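# Load two desk cartons onto cart, park in yellow bay

## Task

Transfer both cartons from the desk onto the utility cart, then move the cart into the yellow bay so that all four of its wheels are inside the taped outline and none rests on the tape. Neither carton may overhang any edge of the cart's trays. At the end the robot must have released everything and backed away, must still be upright and not leaning, and the result only counts if it stays that way without the robot holding anything in place.

## Robot and tools

ROBOT. A Hello Robot Stretch 4, about 1.6 m tall, with a single arm. It has an omni-wheel base whose rim lies within 0.23 m of the base origin, a lift that rides up a mast, an arm that telescopes forward, a wrist with yaw, pitch and roll, and a two-finger gripper. It has four cameras: head_camera (420x560 pinhole), head_left_camera and head_right_camera (420x672 fisheye), and wrist_camera (616x392).

FRAMES. The base frame sits on the floor below the base centre, with x ahead, y to the left and z up. hand_pose is the pinch point between the open fingertips, given in the base frame. With all wrist joints at 0 its axes line up with the base frame. Treat its printed value as approximate. The odometry frame is where the base frame was when the scene began.

execute_actions. "actions" is a list holding one action or nothing; an empty list only reports state and images. "cameras" lists which images to return. Leaving it out, null or ["all"] gives every camera, [] gives none, and an unknown name rejects the call. An action contains "base", "joints" or both, and may add "pace" and "contact_limits". Alternatively it is {"end_of_arm": "enable_torque"} alone, which re-powers wrist or gripper motors that shut off; they then hold their current position. Everything in one action starts at once, no action lasts more than 15 s, and the parts can finish at different times.
- base: exactly one key. Each is an offset from where the base was in the latest reported state, not a pose. translate_m: metres along x, forward positive, -2 to 2. strafe_m: metres sideways with no turning, left positive, -2 to 2. rotate_rad: radians on the spot, counter-clockwise seen from above positive, -3.2 to 3.2.
- joints: one dictionary naming joints, each an absolute target. lift_m: 0 to 1.2 m (tolerance 0.004). arm_m: 0 to 0.55 m (0.004). wrist_yaw_rad: -1.134 to 4.276 (0.02); 0 points ahead, positive swings left, 3.14 is stowed, and above 3.4 the arm may block it. wrist_pitch_rad: -1.117 to 4.259 (0.05); 0 is level and 1.57 points down. wrist_roll_rad: -1.117 to 4.259 (0.02); at 0 the fingers are side by side at equal height, positive turns clockwise viewed from behind. gripper_m: -0.038 to 0.141 m fingertip gap (0.004); below 0 the tips squeeze together.
- A joint target beyond its range is clipped and run, and the result says so. Any other out-of-range value or unknown key rejects the whole call and nothing moves. A joint or base left out of an action may still be driving toward an older target, and the status lines will not show it.
- pace: "slow", "default", "fast" or "max"; the default is "default". Base speed is 0.1/0.3/0.4/0.6 m/s and turn rate 1/2/3/4 rad/s. When the lift is above 0.2 at the start of a base move, both are reduced, down to 0.3 m/s and 1 rad/s at lift 1.2.
- contact_limits: only the key arm_m, from 0 (gentlest) to 0.75 (firmest). The default is 0.5.

wait: "seconds" from 0 to 10. Nothing new is commanded. It returns the same report as an empty action.
zoom_image: "camera" and "region" [x0, y0, x1, y1] in image pixels, with (0,0) at the top left and at most 504x504. It only works on the latest full image from that camera.
read_manual: returns the URDF licence texts and does nothing else.
finished_scene: "scene" is the current scene's number. It cannot be undone and reports success. Replying without any tool call ends the run.

RESULTS. "pictures" names the cameras in the order of the images. base_status and joint_status give how each motion ended. done: for the base, the wheels turned the full amount, even if they slipped. off_target: it stopped short and may still be pushing. contact_stop_at_<key>: the motion hit something; that part goes slack, so a lift can sag under load and a base can roll. limit_stop_at_<name>: a built-in limit stopped it. time_out and torque_fault are also possible. After these stops the old target is dropped. on_its_own lists uncommanded behaviour; its "held at" is a target, not a position. If one call reports a stop, later calls in the same reply are skipped.
lidar_m: 12 distances in metres, one per 30-degree sector, counter-clockwise from straight ahead (1st ahead, 4th left, 7th behind, 10th right). "-" means nothing seen, or something closer than 0.25 m. It misses glass, thin legs and much of the area behind. It sees from about 0.15 m up, so table tops show.
wrist_depth_mm: a 7x7 grid of depths from 100 to 2000 mm, read from the top left; the robot's own body appears in it.
base_odometry: wheel-count pose with heading from -3.142 to 3.142. If turned_by_wheels and turned_by_imu disagree by more than about 0.1 rad, a slip or collision occurred and the heading is off by roughly their difference.
base_tilt: degrees, forward and right positive, with a fixed bias of up to about 1.5.
motor_effort: percent of maximum, positive toward larger joint values, with the action's peak in brackets. Readings are biased and noisy. For wheel_0, wheel_1 and wheel_2, positive means turning right. A resting effort outside its normal range means pushing or carrying something.

HANDLING. To grasp, command a gap narrower than the object. A tighter command squeezes harder and pulls the object in; opening pushes it out. Only a change in gripper effort at commands of 0 or more reveals a firm grip. If the fingertips jam on a surface below, raise the lift. To unfold at the start, send lift_m 0.4 with wrist_yaw_rad 0 together. Self-contact stops (limit_stop_at_own_body) are likely with pitch below -0.2 combined with roll below -0.4 or above 4; move away from the body to recover.

AVOID. Tipping: do not drive or turn carrying more than 1 kg with arm_m above 0.2, especially at fast paces, and avoid steady high pushes or pulls. Above 6 degrees of lean (limit_stop_at_tilt) the base, lift and arm go slack. Avoid torque faults, which a level gripper holding over about 2 kg can cause. Avoid drops, slips, slams and hard impacts. The world keeps running while you think, a loose object may get a brief shove, and camera calibration can be slightly off.

Each tool is called after "Call:" by a JSON object that holds its "name" and its "arguments".

## Session

Call:
{"name": "execute_actions", "arguments": {"actions": []}}

Scene clock: 0.00 s.
base_odometry: x=+0.000 y=+0.000 heading=+0.000 (m, m, rad; odometry frame)
turned_by_wheels: +0.000 (rad since the last result)
turned_by_imu: +0.000 (rad since the last result)
base_tilt: forward=+0.6 right=-0.1 (deg)
lidar_m: 0.93 1.48 2.10 2.07 1.05 0.81 0.78 0.86 1.61 1.61 1.75 1.25
base_status: not commanded
joint_positions: lift_m=+0.274 arm_m=+0.000 wrist_yaw_rad=+3.193 wrist_pitch_rad=+0.003 wrist_roll_rad=-0.008 gripper_m=+0.057
joint_status: not commanded
motor_effort: lift_m=+18 arm_m=-1 wrist_yaw_rad=+0 wrist_pitch_rad=-9 wrist_roll_rad=+0 gripper_m=-1 wheel_0=+0 wheel_1=+0 wheel_2=+0 (%)
hand_pose: x=-0.1213 y=+0.0725 z=+0.4510 quat_wxyz=(-0.026, -0.002, -0.004, +1.000) (m; base frame)
wrist_depth_mm: - 135 235 1008 960 960 946 / - 112 134 1229 1205 1229 1397 / - 109 134 1708 1661 1576 1499 / - 118 144 1708 1618 1618 1499 / 161 142 1756 1708 1618 1576 1499 / 208 1808 212 1661 193 1499 1499 / 204 1160 1060 143 1098 1025 1042
pictures: head_camera, head_left_camera, head_right_camera, wrist_camera
Images, in order (width x height): head_camera 420x560, head_left_camera 420x672, head_right_camera 420x672, wrist_camera 616x392.

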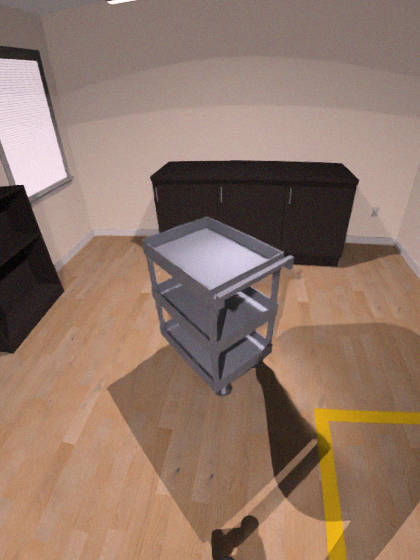

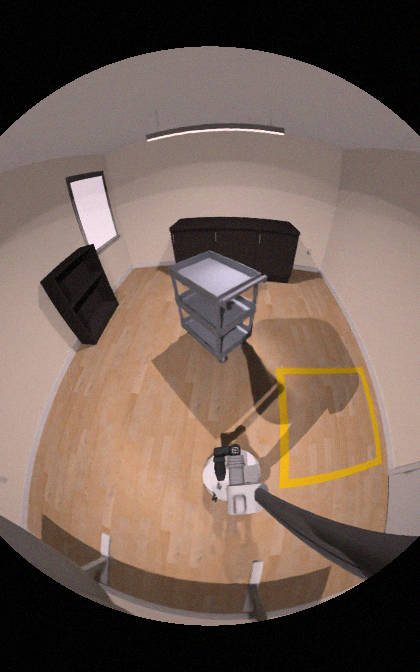

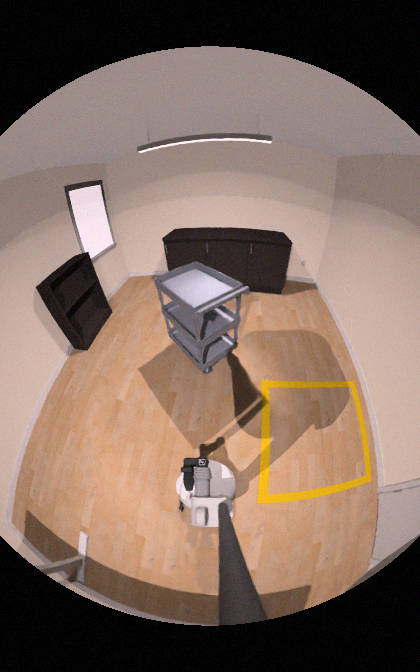

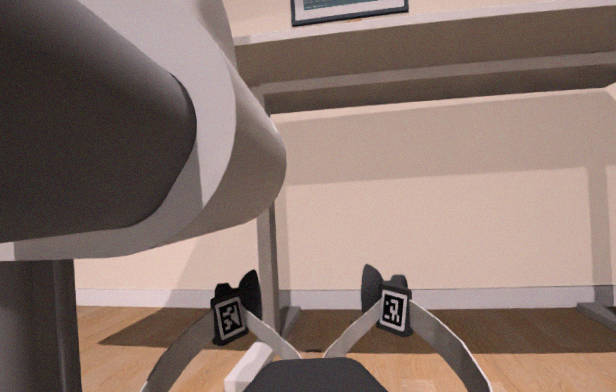

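Call:
{"name": "execute_actions", "arguments": {"actions": [{"base":{"rotate_rad":3.14},"joints":{"lift_m":0.9},"pace":"fast"}]}}

Scene clock: 8.00 s.
base_odometry: x=+0.000 y=+0.000 heading=+3.140 (m, m, rad; odometry frame)
turned_by_wheels: +3.140 (rad since the last result)
turned_by_imu: +3.132 (rad since the last result)
base_tilt: forward=+0.5 right=-0.1 (deg)
lidar_m: 0.77 0.87 1.59 1.62 1.78 2.58 0.97 1.39 2.10 2.08 1.02 0.81
base_status: done
joint_positions: lift_m=+0.900 arm_m=+0.000 wrist_yaw_rad=+3.193 wrist_pitch_rad=+0.003 wrist_roll_rad=-0.008 gripper_m=+0.057
joint_status: all done
motor_effort: lift_m=+23(29) arm_m=+0(1) wrist_yaw_rad=+1(1) wrist_pitch_rad=-8(7) wrist_roll_rad=+0(1) gripper_m=-1(5) wheel_0=-2(8) wheel_1=-1(7) wheel_2=+1(13) (%)
hand_pose: x=-0.1212 y=+0.0725 z=+1.0769 quat_wxyz=(-0.026, -0.002, -0.004, +1.000) (m; base frame)
wrist_depth_mm: - 135 235 - - - - / - 112 134 - - - - / - 109 134 - - - - / - 118 144 - - - - / 161 142 - - - - - / 208 - 213 1182 193 - - / 205 - 1576 143 - - -
pictures: head_camera, head_left_camera, head_right_camera, wrist_camera
camera_calibration (this result's frames):
wrist_camera: T_world_to_cam=[[-0.064393, 0.997222, -0.0374345, -0.032416], [-0.010855, -0.0382101, -0.999211, 1.13817], [-0.997866, -0.0639358, 0.0132853, 0.0921154], [0, 0, 0, 1]] pos_world=[0.102186, 0.0817048, 1.13483]
Images, in order (width x height): head_camera 420x560, head_left_camera 420x672, head_right_camera 420x672, wrist_camera 616x392.

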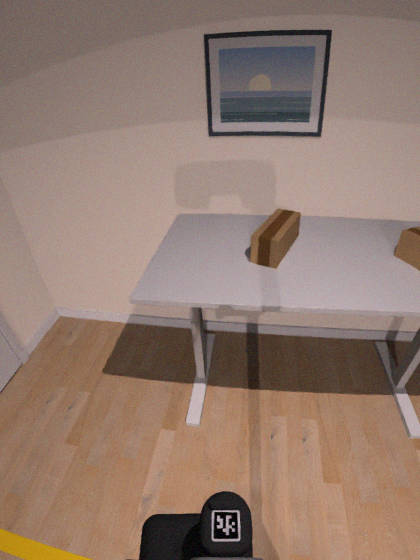

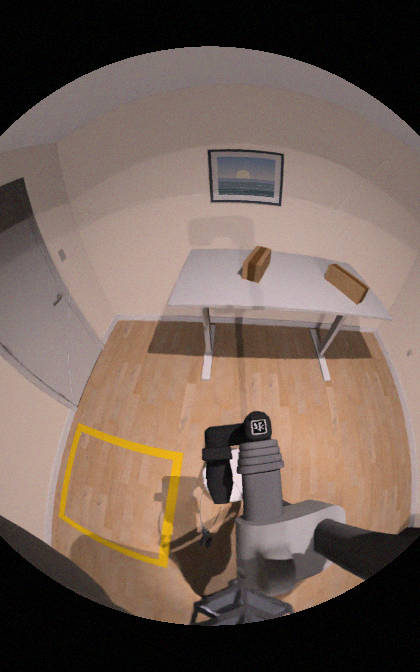

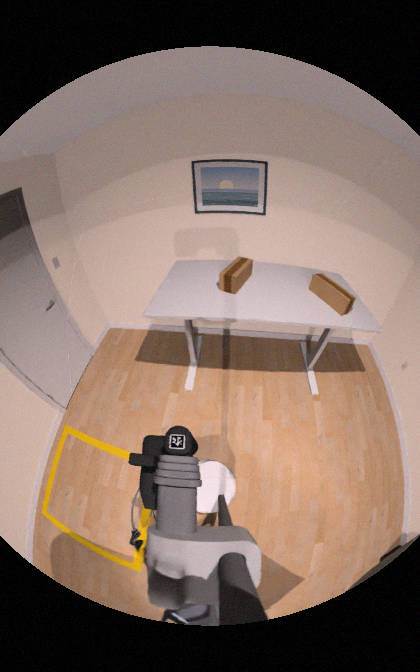

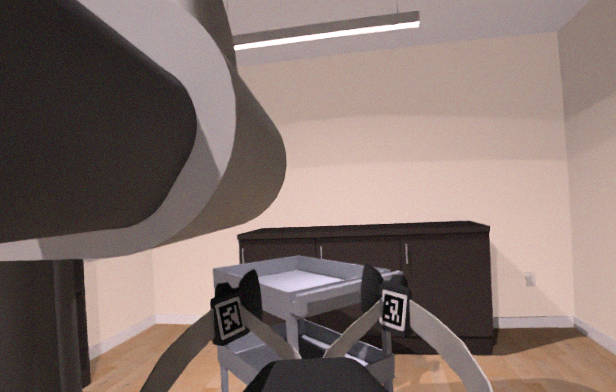

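Call:
{"name": "execute_actions", "arguments": {"actions": [{"base":{"rotate_rad":-0.15},"joints":{"lift_m":1.2,"wrist_yaw_rad":0,"wrist_pitch_rad":0.7,"gripper_m":0.141},"pace":"fast"}]}}

Scene clock: 16.10 s.
base_odometry: x=+0.000 y=+0.000 heading=+2.990 (m, m, rad; odometry frame)
turned_by_wheels: -0.150 (rad since the last result)
turned_by_imu: -0.151 (rad since the last result)
base_tilt: forward=+0.5 right=-0.2 (deg)
lidar_m: 0.78 0.82 1.71 1.64 1.72 2.29 0.96 1.10 2.11 2.06 1.20 0.81
base_status: done
joint_positions: lift_m=+1.198 arm_m=+0.000 wrist_yaw_rad=+0.000 wrist_pitch_rad=+0.702 wrist_roll_rad=-0.008 gripper_m=+0.141
joint_status: all done
joint sent to its limit — the command would take lift_m past its upper limit, so that joint was sent only as far as its limit.
motor_effort: lift_m=+23(31) arm_m=-1(1) wrist_yaw_rad=+0(7) wrist_pitch_rad=-6(6) wrist_roll_rad=+0(1) gripper_m=+0(2) wheel_0=+2(7) wheel_1=+2(9) wheel_2=+1(6) (%)
hand_pose: x=+0.3917 y=-0.0873 z=+1.1904 quat_wxyz=(+0.939, -0.004, +0.344, +0.002) (m; base frame)
wrist_depth_mm: 1229 1229 1255 1255 1255 1255 1281 / 1336 1308 1098 917 1042 931 831 / 1499 866 831 842 820 798 788 / 1576 732 741 1756 1808 1863 1808 / 1863 1808 1756 1808 1808 1661 1756 / 1618 1576 1464 1576 1464 208 1537 / 1430 1397 1397 144 1366 1366 1336
pictures: head_camera, head_left_camera, head_right_camera, wrist_camera
camera_calibration (this result's frames):
wrist_camera: T_world_to_cam=[[-0.0135692, -0.999217, -0.037171, -0.0303037], [-0.632785, 0.0373646, -0.773425, 1.23246], [0.774208, 0.0130265, -0.632797, 0.673893], [0, 0, 0, 1]] pos_world=[0.257738, -0.0851088, 1.37853]
Images, in order (width x height): head_camera 420x560, head_left_camera 420x672, head_right_camera 420x672, wrist_camera 616x392.

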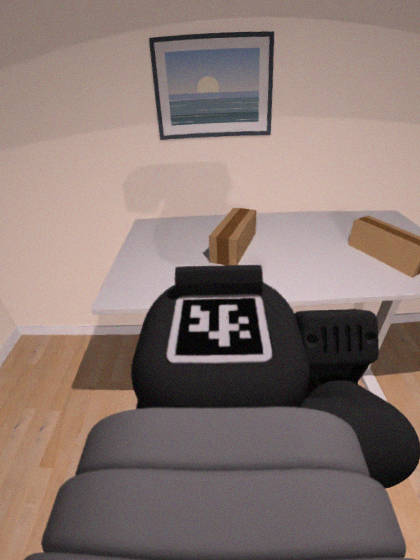

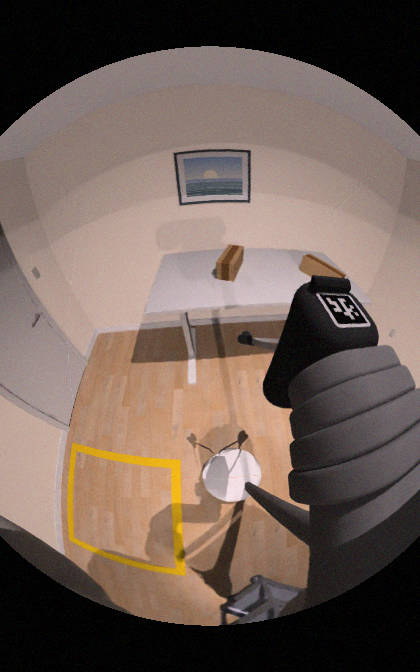

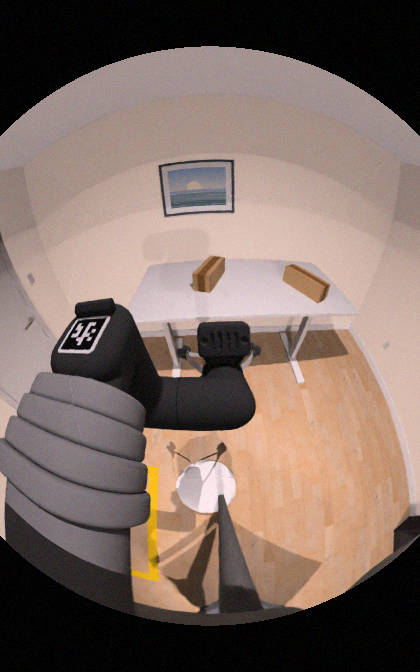

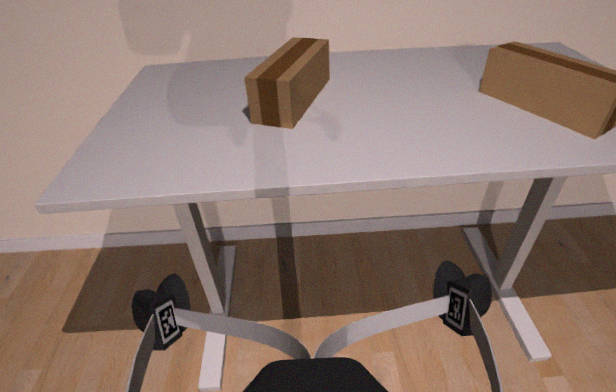

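Call:
{"name": "execute_actions", "arguments": {"actions": [{"base":{"strafe_m":0.08},"joints":{"wrist_yaw_rad":-0.34,"wrist_pitch_rad":1.2},"pace":"fast"}], "cameras": []}}

Call:
{"name": "execute_actions", "arguments": {"actions": [{"base":{"translate_m":0.57},"joints":{"arm_m":0.37},"pace":"fast"}], "cameras": ["wrist_camera","head_right_camera"]}}

Scene clock: 28.37 s.
base_odometry: x=-0.012 y=-0.079 heading=+2.990 (m, m, rad; odometry frame)
turned_by_wheels: +0.000 (rad since the last result)
turned_by_imu: -0.001 (rad since the last result)
base_tilt: forward=+0.5 right=-0.1 (deg)
lidar_m: 0.75 0.78 1.58 1.55 1.64 2.18 1.02 1.03 2.16 2.17 1.18 0.82
base_status: done
joint_positions: lift_m=+1.198 arm_m=+0.000 wrist_yaw_rad=-0.340 wrist_pitch_rad=+1.201 wrist_roll_rad=-0.008 gripper_m=+0.141
joint_status: all done
motor_effort: lift_m=+23(23) arm_m=+0(1) wrist_yaw_rad=+0(1) wrist_pitch_rad=-3(3) wrist_roll_rad=+0(1) gripper_m=+0(2) wheel_0=-1(9) wheel_1=+1(11) wheel_2=+1(1) (%)
hand_pose: x=+0.2406 y=-0.1172 z=+1.1077 quat_wxyz=(+0.814, +0.092, +0.557, -0.137) (m; base frame)
wrist_depth_mm: 946 1499 1661 1756 1756 1708 1756 / 1537 1618 1661 1661 1661 1618 1618 / 1576 1537 1537 1499 1499 1537 1499 / 1464 1430 1464 1430 1430 1430 1430 / 1366 1366 1366 1366 1336 1336 1308 / 1281 1281 1281 1281 1255 208 1281 / 1229 1229 1229 144 1205 1205 1182
pictures: none
No camera images: the call's "cameras" was empty. Leave "cameras" out to get every camera's image.

Scene clock: 31.73 s.
base_odometry: x=-0.576 y=+0.007 heading=+2.991 (m, m, rad; odometry frame)
turned_by_wheels: +0.000 (rad since the last result)
turned_by_imu: -0.001 (rad since the last result)
base_tilt: forward=+0.5 right=-0.1 (deg)
lidar_m: 0.25 0.25 0.28 1.53 1.64 2.21 1.58 1.85 2.25 1.04 0.35 0.25
base_status: done
joint_positions: lift_m=+1.198 arm_m=+0.369 wrist_yaw_rad=-0.340 wrist_pitch_rad=+1.201 wrist_roll_rad=-0.008 gripper_m=+0.141
joint_status: all done
motor_effort: lift_m=+23(23) arm_m=+6(7) wrist_yaw_rad=+0(1) wrist_pitch_rad=-3(5) wrist_roll_rad=+1(0) gripper_m=+0(4) wheel_0=+0(3) wheel_1=+2(6) wheel_2=+3(10) (%)
hand_pose: x=+0.6090 y=-0.1172 z=+1.1077 quat_wxyz=(+0.814, +0.092, +0.557, -0.137) (m; base frame)
wrist_depth_mm: 449 500 530 512 504 504 500 / 500 484 477 473 473 469 473 / 452 445 442 307 433 439 436 / 424 421 418 289 402 413 410 / 397 397 394 272 278 387 387 / 375 366 264 257 256 208 364 / 355 353 351 144 246 347 349
pictures: head_right_camera, wrist_camera
camera_calibration (this result's frames):
wrist_camera: T_world_to_cam=[[-0.361342, -0.932072, -0.0259639, 0.146981], [-0.860262, 0.343986, -0.376327, 1.04171], [0.359695, -0.113647, -0.926123, 1.01625], [0, 0, 0, 1]] pos_world=[0.583714, -0.105842, 1.33701]
Images, in order (width x height): head_right_camera 420x672, wrist_camera 616x392.

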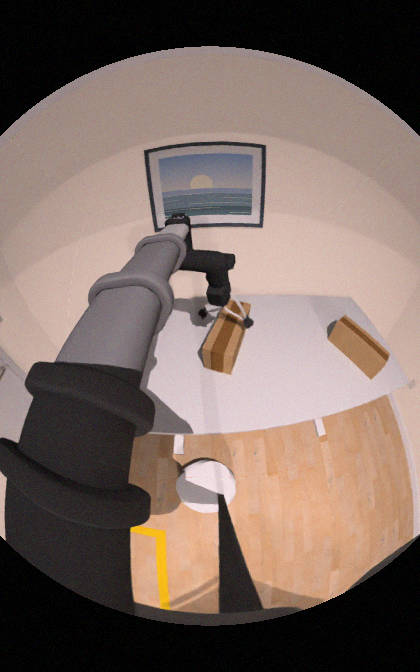

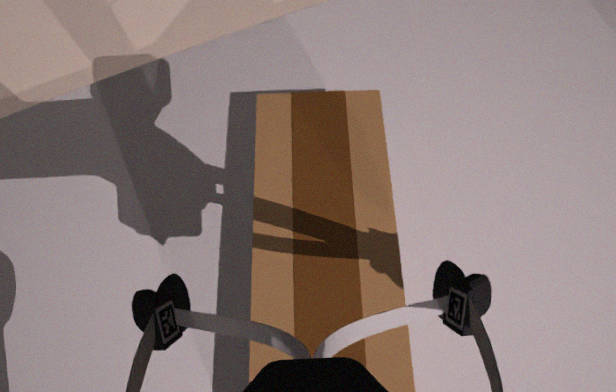

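Call:
{"name": "execute_actions", "arguments": {"actions": [{"base":{"strafe_m":-0.022},"joints":{"arm_m":0.395}}], "cameras": []}}

Call:
{"name": "execute_actions", "arguments": {"actions": [{"joints":{"lift_m":1.095}}], "cameras": ["wrist_camera"]}}

Call:
{"name": "execute_actions", "arguments": {"actions": [{"joints":{"gripper_m":0.02}}], "cameras": ["wrist_camera"]}}

Call:
{"name": "execute_actions", "arguments": {"actions": [{"joints":{"lift_m":1.14},"pace":"slow"}], "cameras": ["wrist_camera","head_right_camera"]}}

Scene clock: 40.77 s.
base_odometry: x=-0.572 y=+0.029 heading=+2.991 (m, m, rad; odometry frame)
turned_by_wheels: +0.000 (rad since the last result)
turned_by_imu: -0.001 (rad since the last result)
base_tilt: forward=+0.5 right=-0.1 (deg)
lidar_m: 0.25 0.25 0.31 1.55 1.64 2.25 1.56 1.88 2.24 1.06 0.33 0.25
base_status: done
joint_positions: lift_m=+1.198 arm_m=+0.394 wrist_yaw_rad=-0.340 wrist_pitch_rad=+1.201 wrist_roll_rad=-0.008 gripper_m=+0.141
joint_status: all done
motor_effort: lift_m=+23(23) arm_m=+6(6) wrist_yaw_rad=+1(0) wrist_pitch_rad=-4(4) wrist_roll_rad=+1(1) gripper_m=-2(0) wheel_0=-1(8) wheel_1=+0(10) wheel_2=+1(2) (%)
hand_pose: x=+0.6339 y=-0.1172 z=+1.1077 quat_wxyz=(+0.814, +0.092, +0.557, -0.137) (m; base frame)
wrist_depth_mm: 427 469 517 508 508 504 500 / 488 488 477 477 477 469 466 / 452 445 442 309 439 439 439 / 424 421 415 289 407 413 410 / 399 397 389 271 384 387 384 / 375 366 257 256 259 208 364 / 355 351 347 144 345 345 347
pictures: none
No camera images: the call's "cameras" was empty. Leave "cameras" out to get every camera's image.

Scene clock: 42.23 s.
base_odometry: x=-0.572 y=+0.029 heading=+2.990 (m, m, rad; odometry frame)
turned_by_wheels: +0.000 (rad since the last result)
turned_by_imu: +0.000 (rad since the last result)
base_tilt: forward=+0.5 right=-0.1 (deg)
lidar_m: 0.25 0.25 0.31 1.55 1.66 2.23 1.53 1.82 2.25 1.07 0.34 0.25
base_status: not commanded
joint_positions: lift_m=+1.096 arm_m=+0.394 wrist_yaw_rad=-0.340 wrist_pitch_rad=+1.191 wrist_roll_rad=-0.008 gripper_m=+0.141
joint_status: all done
on_its_own: wrist_pitch_rad is at rest, and its effort (+24) is outside its rest range (-23 to +23)
motor_effort: lift_m=+2(21) arm_m=+6(6) wrist_yaw_rad=+0(2) wrist_pitch_rad=+24(26) wrist_roll_rad=+1(0) gripper_m=-2(1) wheel_0=-1(1) wheel_1=+0(0) wheel_2=+1(1) (%)
hand_pose: x=+0.6364 y=-0.1181 z=+1.0066 quat_wxyz=(+0.816, +0.092, +0.553, -0.138) (m; base frame)
wrist_depth_mm: 415 404 399 397 394 392 389 / 375 373 227 218 351 364 362 / 349 345 207 202 208 336 336 / 324 322 194 189 191 314 314 / 303 301 181 178 179 296 294 / 285 213 168 167 167 201 276 / 268 266 157 160 155 262 262
pictures: wrist_camera
camera_calibration (this result's frames):
wrist_camera: T_world_to_cam=[[-0.361421, -0.932033, -0.0262446, 0.153764], [-0.856679, 0.343048, -0.385253, 1.03413], [0.368072, -0.116755, -0.922438, 0.903261], [0, 0, 0, 1]] pos_world=[0.609027, -0.105983, 1.23564]
Images, in order (width x height): wrist_camera 616x392.

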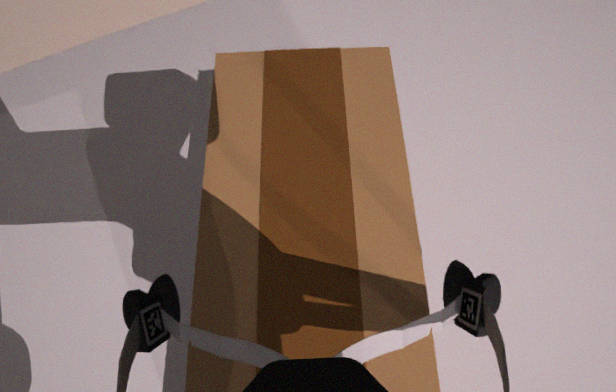

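Scene clock: 44.43 s.
base_odometry: x=-0.572 y=+0.029 heading=+2.991 (m, m, rad; odometry frame)
turned_by_wheels: +0.000 (rad since the last result)
turned_by_imu: -0.001 (rad since the last result)
base_tilt: forward=+0.5 right=-0.1 (deg)
lidar_m: 0.25 0.25 0.33 1.54 1.64 2.23 1.57 1.80 2.23 1.08 0.33 0.25
base_status: not commanded
joint_positions: lift_m=+1.095 arm_m=+0.394 wrist_yaw_rad=-0.340 wrist_pitch_rad=+1.204 wrist_roll_rad=-0.008 gripper_m=+0.021
joint_status: all done
motor_effort: lift_m=+15(15) arm_m=+5(6) wrist_yaw_rad=+1(6) wrist_pitch_rad=-10(32) wrist_roll_rad=+0(0) gripper_m=-42(36) wheel_0=-1(1) wheel_1=-1(1) wheel_2=+2(2) (%)
hand_pose: x=+0.6336 y=-0.1170 z=+1.0042 quat_wxyz=(+0.813, +0.092, +0.559, -0.137) (m; base frame)
wrist_depth_mm: 389 375 375 197 362 368 366 / 353 347 189 185 187 342 340 / 329 325 176 175 176 319 319 / 307 306 167 166 166 298 300 / 290 289 158 157 157 283 281 / 273 270 151 149 149 170 265 / 258 169 142 144 141 250 249
pictures: wrist_camera
camera_calibration (this result's frames):
wrist_camera: T_world_to_cam=[[-0.36155, -0.931994, -0.0258615, 0.153429], [-0.861162, 0.344445, -0.373842, 1.02197], [0.357327, -0.112892, -0.927132, 0.91419], [0, 0, 0, 1]] pos_world=[0.608887, -0.105813, 1.2336]
Images, in order (width x height): wrist_camera 616x392.

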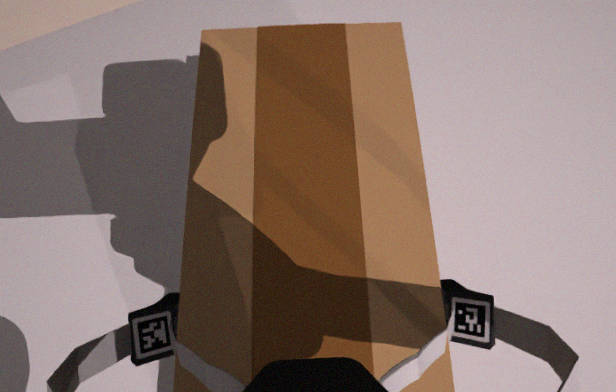

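Scene clock: 45.67 s.
base_odometry: x=-0.572 y=+0.029 heading=+2.991 (m, m, rad; odometry frame)
turned_by_wheels: +0.000 (rad since the last result)
turned_by_imu: +0.000 (rad since the last result)
base_tilt: forward=+0.5 right=-0.1 (deg)
lidar_m: 0.25 0.25 0.33 1.54 1.65 2.25 1.57 1.81 2.24 1.05 0.34 0.25
base_status: not commanded
joint_positions: lift_m=+1.139 arm_m=+0.394 wrist_yaw_rad=-0.340 wrist_pitch_rad=+1.203 wrist_roll_rad=-0.008 gripper_m=+0.021
joint_status: all done
motor_effort: lift_m=+25(24) arm_m=+5(5) wrist_yaw_rad=+1(1) wrist_pitch_rad=-10(12) wrist_roll_rad=-1(0) gripper_m=-37(36) wheel_0=-1(1) wheel_1=+0(1) wheel_2=+2(2) (%)
hand_pose: x=+0.6336 y=-0.1170 z=+1.0484 quat_wxyz=(+0.813, +0.092, +0.558, -0.137) (m; base frame)
wrist_depth_mm: 427 455 430 195 418 424 415 / 410 404 186 183 185 394 392 / 379 377 175 173 175 368 368 / 357 353 166 164 164 345 345 / 334 334 158 156 156 325 325 / 315 310 150 149 149 170 307 / 297 169 142 144 141 290 287
pictures: head_right_camera, wrist_camera
camera_calibration (this result's frames):
wrist_camera: T_world_to_cam=[[-0.361517, -0.932007, -0.0258592, 0.154549], [-0.861073, 0.344382, -0.374105, 1.03877], [0.357573, -0.112978, -0.927026, 0.954848], [0, 0, 0, 1]] pos_world=[0.608899, -0.105815, 1.27777]
Images, in order (width x height): head_right_camera 420x672, wrist_camera 616x392.

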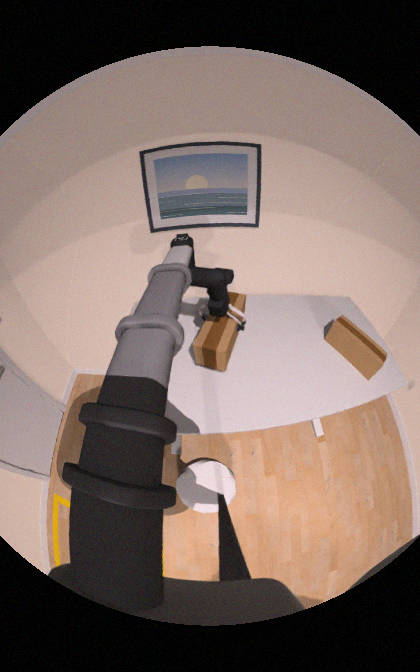

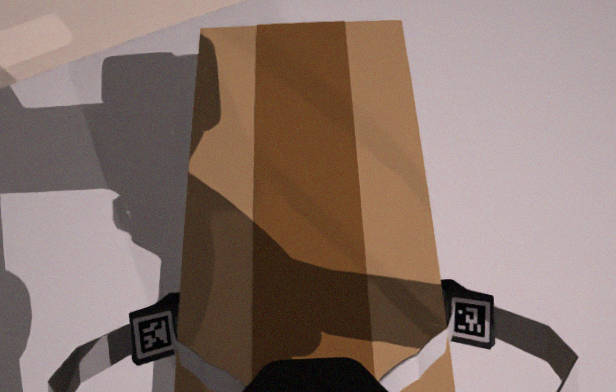

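Call:
{"name": "execute_actions", "arguments": {"actions": [{"base":{"translate_m":-0.6},"joints":{"lift_m":1.19,"arm_m":0.1,"wrist_yaw_rad":0},"pace":"fast"}], "cameras": []}}

Call:
{"name": "execute_actions", "arguments": {"actions": [{"base":{"rotate_rad":-2.7},"pace":"fast"}]}}

Scene clock: 51.33 s.
base_odometry: x=+0.021 y=-0.062 heading=+2.990 (m, m, rad; odometry frame)
turned_by_wheels: +0.000 (rad since the last result)
turned_by_imu: -0.001 (rad since the last result)
base_tilt: forward=+0.6 right=-0.1 (deg)
lidar_m: 0.27 0.87 1.64 1.55 1.66 2.20 1.01 1.00 2.15 2.14 1.26 0.25
base_status: done
joint_positions: lift_m=+1.189 arm_m=+0.101 wrist_yaw_rad=+0.000 wrist_pitch_rad=+1.203 wrist_roll_rad=-0.008 gripper_m=+0.021
joint_status: all done
motor_effort: lift_m=+25(27) arm_m=-6(8) wrist_yaw_rad=+1(7) wrist_pitch_rad=-10(13) wrist_roll_rad=+0(0) gripper_m=-36(39) wheel_0=-2(7) wheel_1=-2(4) wheel_2=+0(11) (%)
hand_pose: x=+0.3757 y=-0.0874 z=+1.0985 quat_wxyz=(+0.824, -0.003, +0.566, +0.002) (m; base frame)
wrist_depth_mm: 1537 1537 1042 195 1499 1661 1576 / 1661 1661 186 183 185 1537 1576 / 1576 1537 176 174 175 1499 1499 / 1430 1430 166 165 164 1397 1397 / 1366 1336 158 156 156 1308 1308 / 1281 1281 150 149 149 170 1255 / 1229 169 142 144 141 1182 1160
pictures: none
No camera images: the call's "cameras" was empty. Leave "cameras" out to get every camera's image.

Scene clock: 55.23 s.
base_odometry: x=+0.021 y=-0.062 heading=+0.291 (m, m, rad; odometry frame)
turned_by_wheels: -2.700 (rad since the last result)
turned_by_imu: -2.695 (rad since the last result)
base_tilt: forward=+0.5 right=-0.1 (deg)
lidar_m: 0.26 2.15 2.15 1.33 0.92 0.79 0.83 1.66 1.54 1.59 2.05 0.25
base_status: done
joint_positions: lift_m=+1.189 arm_m=+0.101 wrist_yaw_rad=+0.000 wrist_pitch_rad=+1.203 wrist_roll_rad=-0.008 gripper_m=+0.021
joint_status: not commanded
motor_effort: lift_m=+24(25) arm_m=-7(6) wrist_yaw_rad=+1(0) wrist_pitch_rad=-10(10) wrist_roll_rad=+0(0) gripper_m=-37(37) wheel_0=+3(6) wheel_1=+1(7) wheel_2=+2(7) (%)
hand_pose: x=+0.3757 y=-0.0874 z=+1.0985 quat_wxyz=(+0.824, -0.003, +0.566, +0.002) (m; base frame)
wrist_depth_mm: 1756 1756 1756 195 1078 1661 1661 / 1661 1661 186 183 185 1618 1618 / 1576 1499 175 173 175 1499 1499 / 1430 1430 166 164 164 1397 1397 / 1366 1336 157 156 156 1308 1336 / 1255 1255 150 149 149 171 1255 / 1229 168 142 144 141 1182 1160
pictures: head_camera, head_left_camera, head_right_camera, wrist_camera
camera_calibration (this result's frames):
wrist_camera: T_world_to_cam=[[-0.0299763, -0.999216, -0.0258593, -0.0402781], [-0.926639, 0.03748, -0.374079, 0.822989], [0.374755, 0.0127487, -0.927036, 1.10139], [0, 0, 0, 1]] pos_world=[0.348656, -0.0851335, 1.32785]
Images, in order (width x height): head_camera 420x560, head_left_camera 420x672, head_right_camera 420x672, wrist_camera 616x392.

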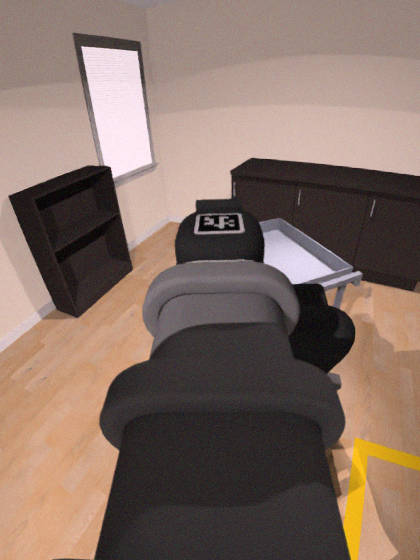

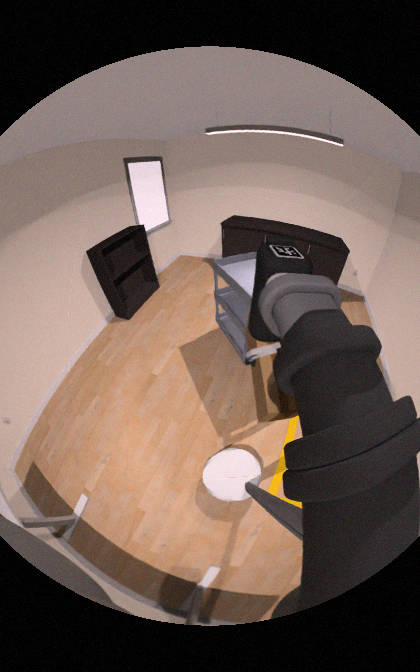

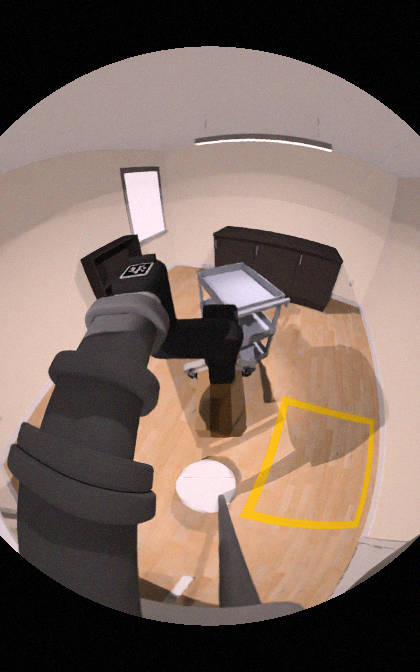

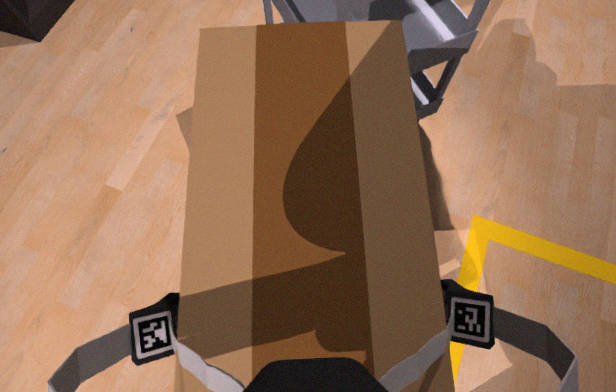

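Call:
{"name": "execute_actions", "arguments": {"actions": [{"base":{"rotate_rad":0.31},"pace":"fast"}], "cameras": []}}

Call:
{"name": "execute_actions", "arguments": {"actions": [{"base":{"translate_m":1.3},"joints":{"arm_m":0.03},"pace":"fast"}], "cameras": []}}

Call:
{"name": "execute_actions", "arguments": {"actions": [{"base":{"rotate_rad":-1.45},"pace":"fast"}]}}

Scene clock: 63.83 s.
base_odometry: x=+0.021 y=-0.062 heading=+0.600 (m, m, rad; odometry frame)
turned_by_wheels: +0.310 (rad since the last result)
turned_by_imu: +0.308 (rad since the last result)
base_tilt: forward=+0.5 right=-0.2 (deg)
lidar_m: 0.25 2.15 2.13 1.02 0.83 0.81 1.84 1.55 1.56 1.77 1.20 0.25
base_status: done
joint_positions: lift_m=+1.189 arm_m=+0.101 wrist_yaw_rad=+0.000 wrist_pitch_rad=+1.203 wrist_roll_rad=-0.008 gripper_m=+0.021
joint_status: not commanded
motor_effort: lift_m=+25(25) arm_m=-6(7) wrist_yaw_rad=+0(1) wrist_pitch_rad=-9(10) wrist_roll_rad=+0(1) gripper_m=-40(40) wheel_0=-2(4) wheel_1=-4(7) wheel_2=+0(6) (%)
hand_pose: x=+0.3758 y=-0.0874 z=+1.0985 quat_wxyz=(+0.824, -0.003, +0.566, +0.002) (m; base frame)
wrist_depth_mm: 1756 1808 1708 195 1098 904 647 / 1661 1576 186 183 185 1008 1008 / 1576 1499 175 173 175 1281 1464 / 1464 1397 166 165 164 1397 1397 / 1366 1366 158 156 156 1308 1308 / 1281 1281 150 149 149 170 1255 / 1205 169 143 144 141 1160 1182
pictures: none
No camera images: the call's "cameras" was empty. Leave "cameras" out to get every camera's image.

Scene clock: 69.60 s.
base_odometry: x=+1.093 y=+0.673 heading=+0.600 (m, m, rad; odometry frame)
turned_by_wheels: +0.000 (rad since the last result)
turned_by_imu: -0.003 (rad since the last result)
base_tilt: forward=+0.5 right=-0.1 (deg)
lidar_m: 0.34 0.95 1.27 1.44 1.85 1.81 2.40 0.64 0.42 0.37 0.41 0.39
base_status: done
joint_positions: lift_m=+1.189 arm_m=+0.031 wrist_yaw_rad=+0.000 wrist_pitch_rad=+1.203 wrist_roll_rad=-0.008 gripper_m=+0.021
joint_status: all done
motor_effort: lift_m=+25(25) arm_m=-7(7) wrist_yaw_rad=+0(2) wrist_pitch_rad=-11(13) wrist_roll_rad=+0(1) gripper_m=-38(39) wheel_0=+0(6) wheel_1=+1(4) wheel_2=+1(9) (%)
hand_pose: x=+0.3057 y=-0.0874 z=+1.0985 quat_wxyz=(+0.824, -0.003, +0.566, +0.002) (m; base frame)
wrist_depth_mm: 917 1281 1366 195 1756 1708 1229 / 878 1397 185 183 186 1576 1336 / 1229 1430 175 173 175 1499 1464 / 1397 1397 166 164 164 1397 1397 / 1366 1366 158 157 156 1336 1336 / 1308 1255 150 149 149 170 1255 / 1205 169 142 144 141 1008 723
pictures: none
No camera images: the call's "cameras" was empty. Leave "cameras" out to get every camera's image.

Scene clock: 72.30 s.
base_odometry: x=+1.093 y=+0.673 heading=-0.849 (m, m, rad; odometry frame)
turned_by_wheels: -1.449 (rad since the last result)
turned_by_imu: -1.447 (rad since the last result)
base_tilt: forward=+0.5 right=-0.1 (deg)
lidar_m: 0.31 0.45 1.51 1.11 0.96 1.30 1.58 1.79 1.80 2.72 0.57 0.36
base_status: done
joint_positions: lift_m=+1.189 arm_m=+0.031 wrist_yaw_rad=+0.000 wrist_pitch_rad=+1.203 wrist_roll_rad=-0.008 gripper_m=+0.021
joint_status: not commanded
motor_effort: lift_m=+25(25) arm_m=-6(6) wrist_yaw_rad=+1(0) wrist_pitch_rad=-10(10) wrist_roll_rad=-1(1) gripper_m=-39(42) wheel_0=+4(5) wheel_1=+2(5) wheel_2=+2(7) (%)
hand_pose: x=+0.3057 y=-0.0874 z=+1.0985 quat_wxyz=(+0.824, -0.003, +0.566, +0.002) (m; base frame)
wrist_depth_mm: 1255 1499 661 195 676 683 609 / 1397 1576 186 183 185 647 580 / 1537 1499 175 173 175 603 585 / 1430 1430 166 165 165 564 559 / 1366 1336 158 157 156 741 1281 / 1281 1255 150 149 149 171 1255 / 1205 169 143 144 141 1160 1182
pictures: head_camera, head_left_camera, head_right_camera, wrist_camera
camera_calibration (this result's frames):
wrist_camera: T_world_to_cam=[[-0.029939, -0.999217, -0.0258575, -0.0423865], [-0.926644, 0.0374446, -0.374071, 0.758113], [0.374746, 0.0127614, -0.92704, 1.12763], [0, 0, 0, 1]] pos_world=[0.278658, -0.0851307, 1.32785]
Images, in order (width x height): head_camera 420x560, head_left_camera 420x672, head_right_camera 420x672, wrist_camera 616x392.

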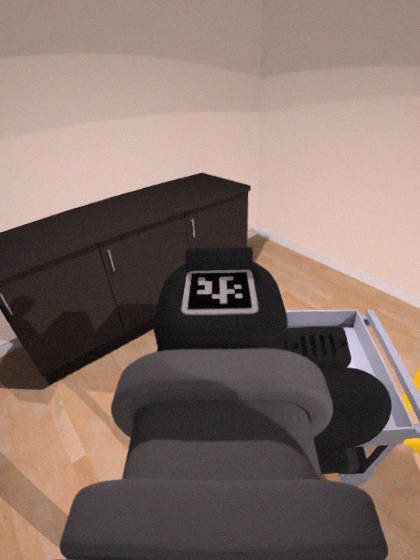

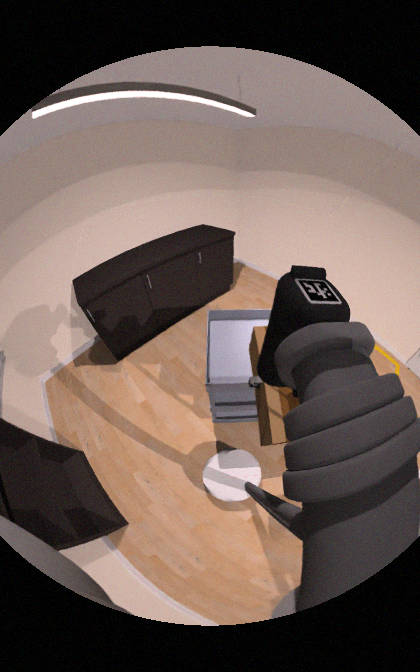

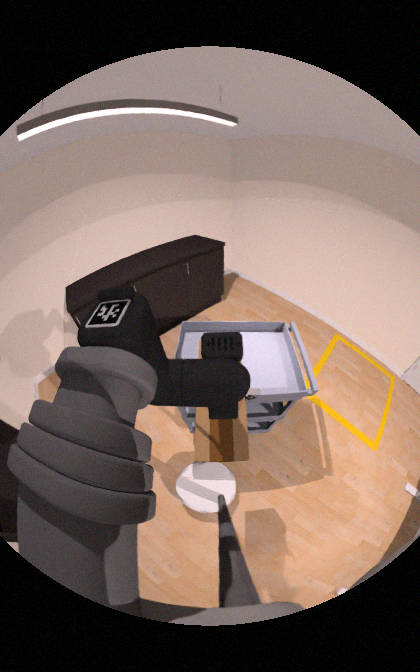

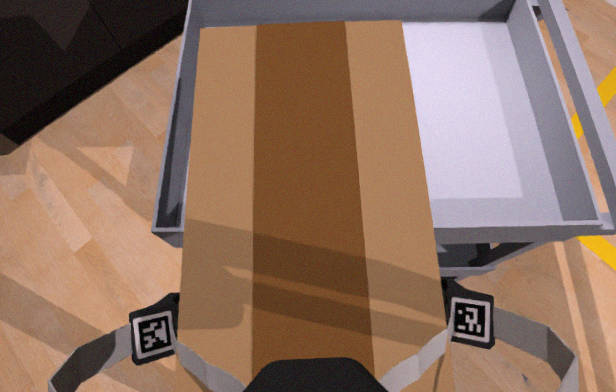

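Call:
{"name": "execute_actions", "arguments": {"actions": [{"base":{"strafe_m":0.03},"joints":{"arm_m":0.385,"lift_m":1.03}}], "cameras": ["wrist_camera","head_right_camera","head_camera"]}}

Scene clock: 78.77 s.
base_odometry: x=+1.116 y=+0.693 heading=-0.849 (m, m, rad; odometry frame)
turned_by_wheels: +0.000 (rad since the last result)
turned_by_imu: -0.001 (rad since the last result)
base_tilt: forward=+0.6 right=-0.1 (deg)
lidar_m: 0.39 1.46 1.53 1.09 0.96 1.27 1.56 1.81 1.82 2.28 0.56 0.41
base_status: done
joint_positions: lift_m=+1.030 arm_m=+0.384 wrist_yaw_rad=+0.000 wrist_pitch_rad=+1.203 wrist_roll_rad=-0.008 gripper_m=+0.021
joint_status: all done
motor_effort: lift_m=+16(24) arm_m=+6(8) wrist_yaw_rad=+0(2) wrist_pitch_rad=-10(12) wrist_roll_rad=+0(1) gripper_m=-38(42) wheel_0=+2(11) wheel_1=-1(12) wheel_2=+0(2) (%)
hand_pose: x=+0.6585 y=-0.0874 z=+0.9392 quat_wxyz=(+0.824, -0.003, +0.566, +0.002) (m; base frame)
wrist_depth_mm: 1008 1182 1281 193 1499 1537 1499 / 1098 1366 184 182 183 394 394 / 1308 430 174 172 173 415 415 / 1255 397 165 164 163 394 394 / 1205 370 158 156 156 375 370 / 1138 298 150 149 149 170 351 / 1078 169 142 144 141 330 329
pictures: head_camera, head_right_camera, wrist_camera
camera_calibration (this result's frames):
wrist_camera: T_world_to_cam=[[-0.0297981, -0.999221, -0.0258834, -0.0359917], [-0.926521, 0.0373281, -0.374386, 1.02569], [0.375061, 0.0128256, -0.926911, 0.84748], [0, 0, 0, 1]] pos_world=[0.631391, -0.0851199, 1.16861]
Images, in order (width x height): head_camera 420x560, head_right_camera 420x672, wrist_camera 616x392.

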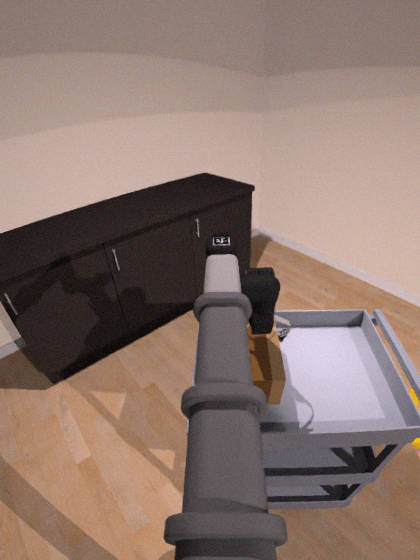

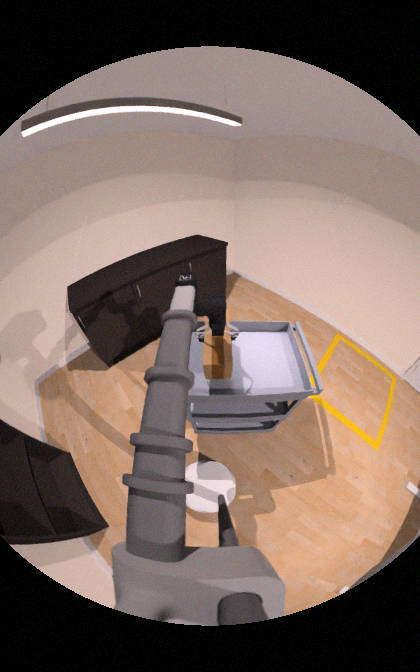

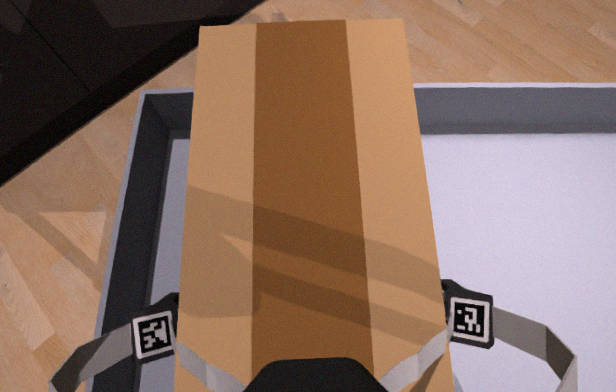

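Call:
{"name": "execute_actions", "arguments": {"actions": [{"joints":{"arm_m":0.405,"lift_m":0.94}}], "cameras": ["wrist_camera","head_camera"]}}

Scene clock: 82.57 s.
base_odometry: x=+1.116 y=+0.693 heading=-0.849 (m, m, rad; odometry frame)
turned_by_wheels: +0.000 (rad since the last result)
turned_by_imu: -0.001 (rad since the last result)
base_tilt: forward=+0.5 right=-0.2 (deg)
lidar_m: 0.37 1.47 1.51 1.11 0.96 1.25 1.55 1.81 1.83 2.24 0.52 0.40
base_status: not commanded
joint_positions: lift_m=+0.940 arm_m=+0.404 wrist_yaw_rad=+0.000 wrist_pitch_rad=+1.203 wrist_roll_rad=-0.008 gripper_m=+0.021
joint_status: all done
motor_effort: lift_m=+14(16) arm_m=+6(7) wrist_yaw_rad=+0(0) wrist_pitch_rad=-10(11) wrist_roll_rad=+1(0) gripper_m=-38(42) wheel_0=+2(2) wheel_1=-1(2) wheel_2=+0(0) (%)
hand_pose: x=+0.6784 y=-0.0874 z=+0.8493 quat_wxyz=(+0.824, -0.003, +0.566, +0.002) (m; base frame)
wrist_depth_mm: 991 1118 287 195 290 1397 1397 / 1078 310 186 183 185 327 325 / 1205 319 175 173 173 320 320 / 266 304 166 165 164 301 298 / 248 289 157 156 156 283 283 / 235 273 150 149 148 170 266 / 211 167 142 144 141 252 250
pictures: head_camera, wrist_camera
camera_calibration (this result's frames):
wrist_camera: T_world_to_cam=[[-0.029944, -0.999217, -0.0258752, -0.0376467], [-0.92662, 0.0374567, -0.374129, 1.01035], [0.374805, 0.0127736, -0.927016, 0.756935], [0, 0, 0, 1]] pos_world=[0.651384, -0.0851305, 1.07872]
Images, in order (width x height): head_camera 420x560, wrist_camera 616x392.

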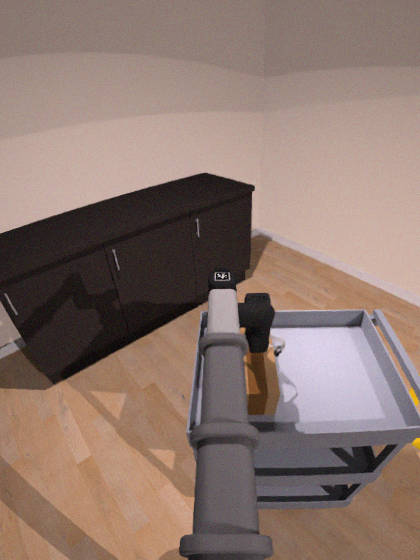

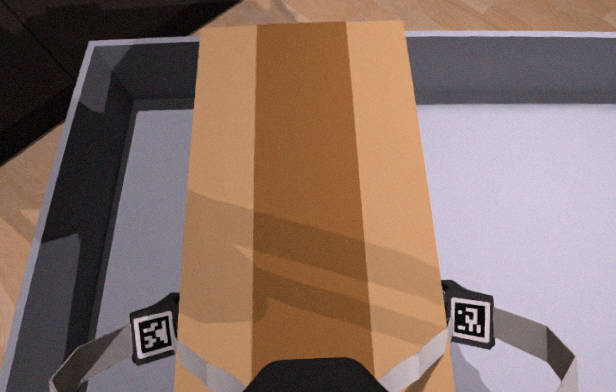

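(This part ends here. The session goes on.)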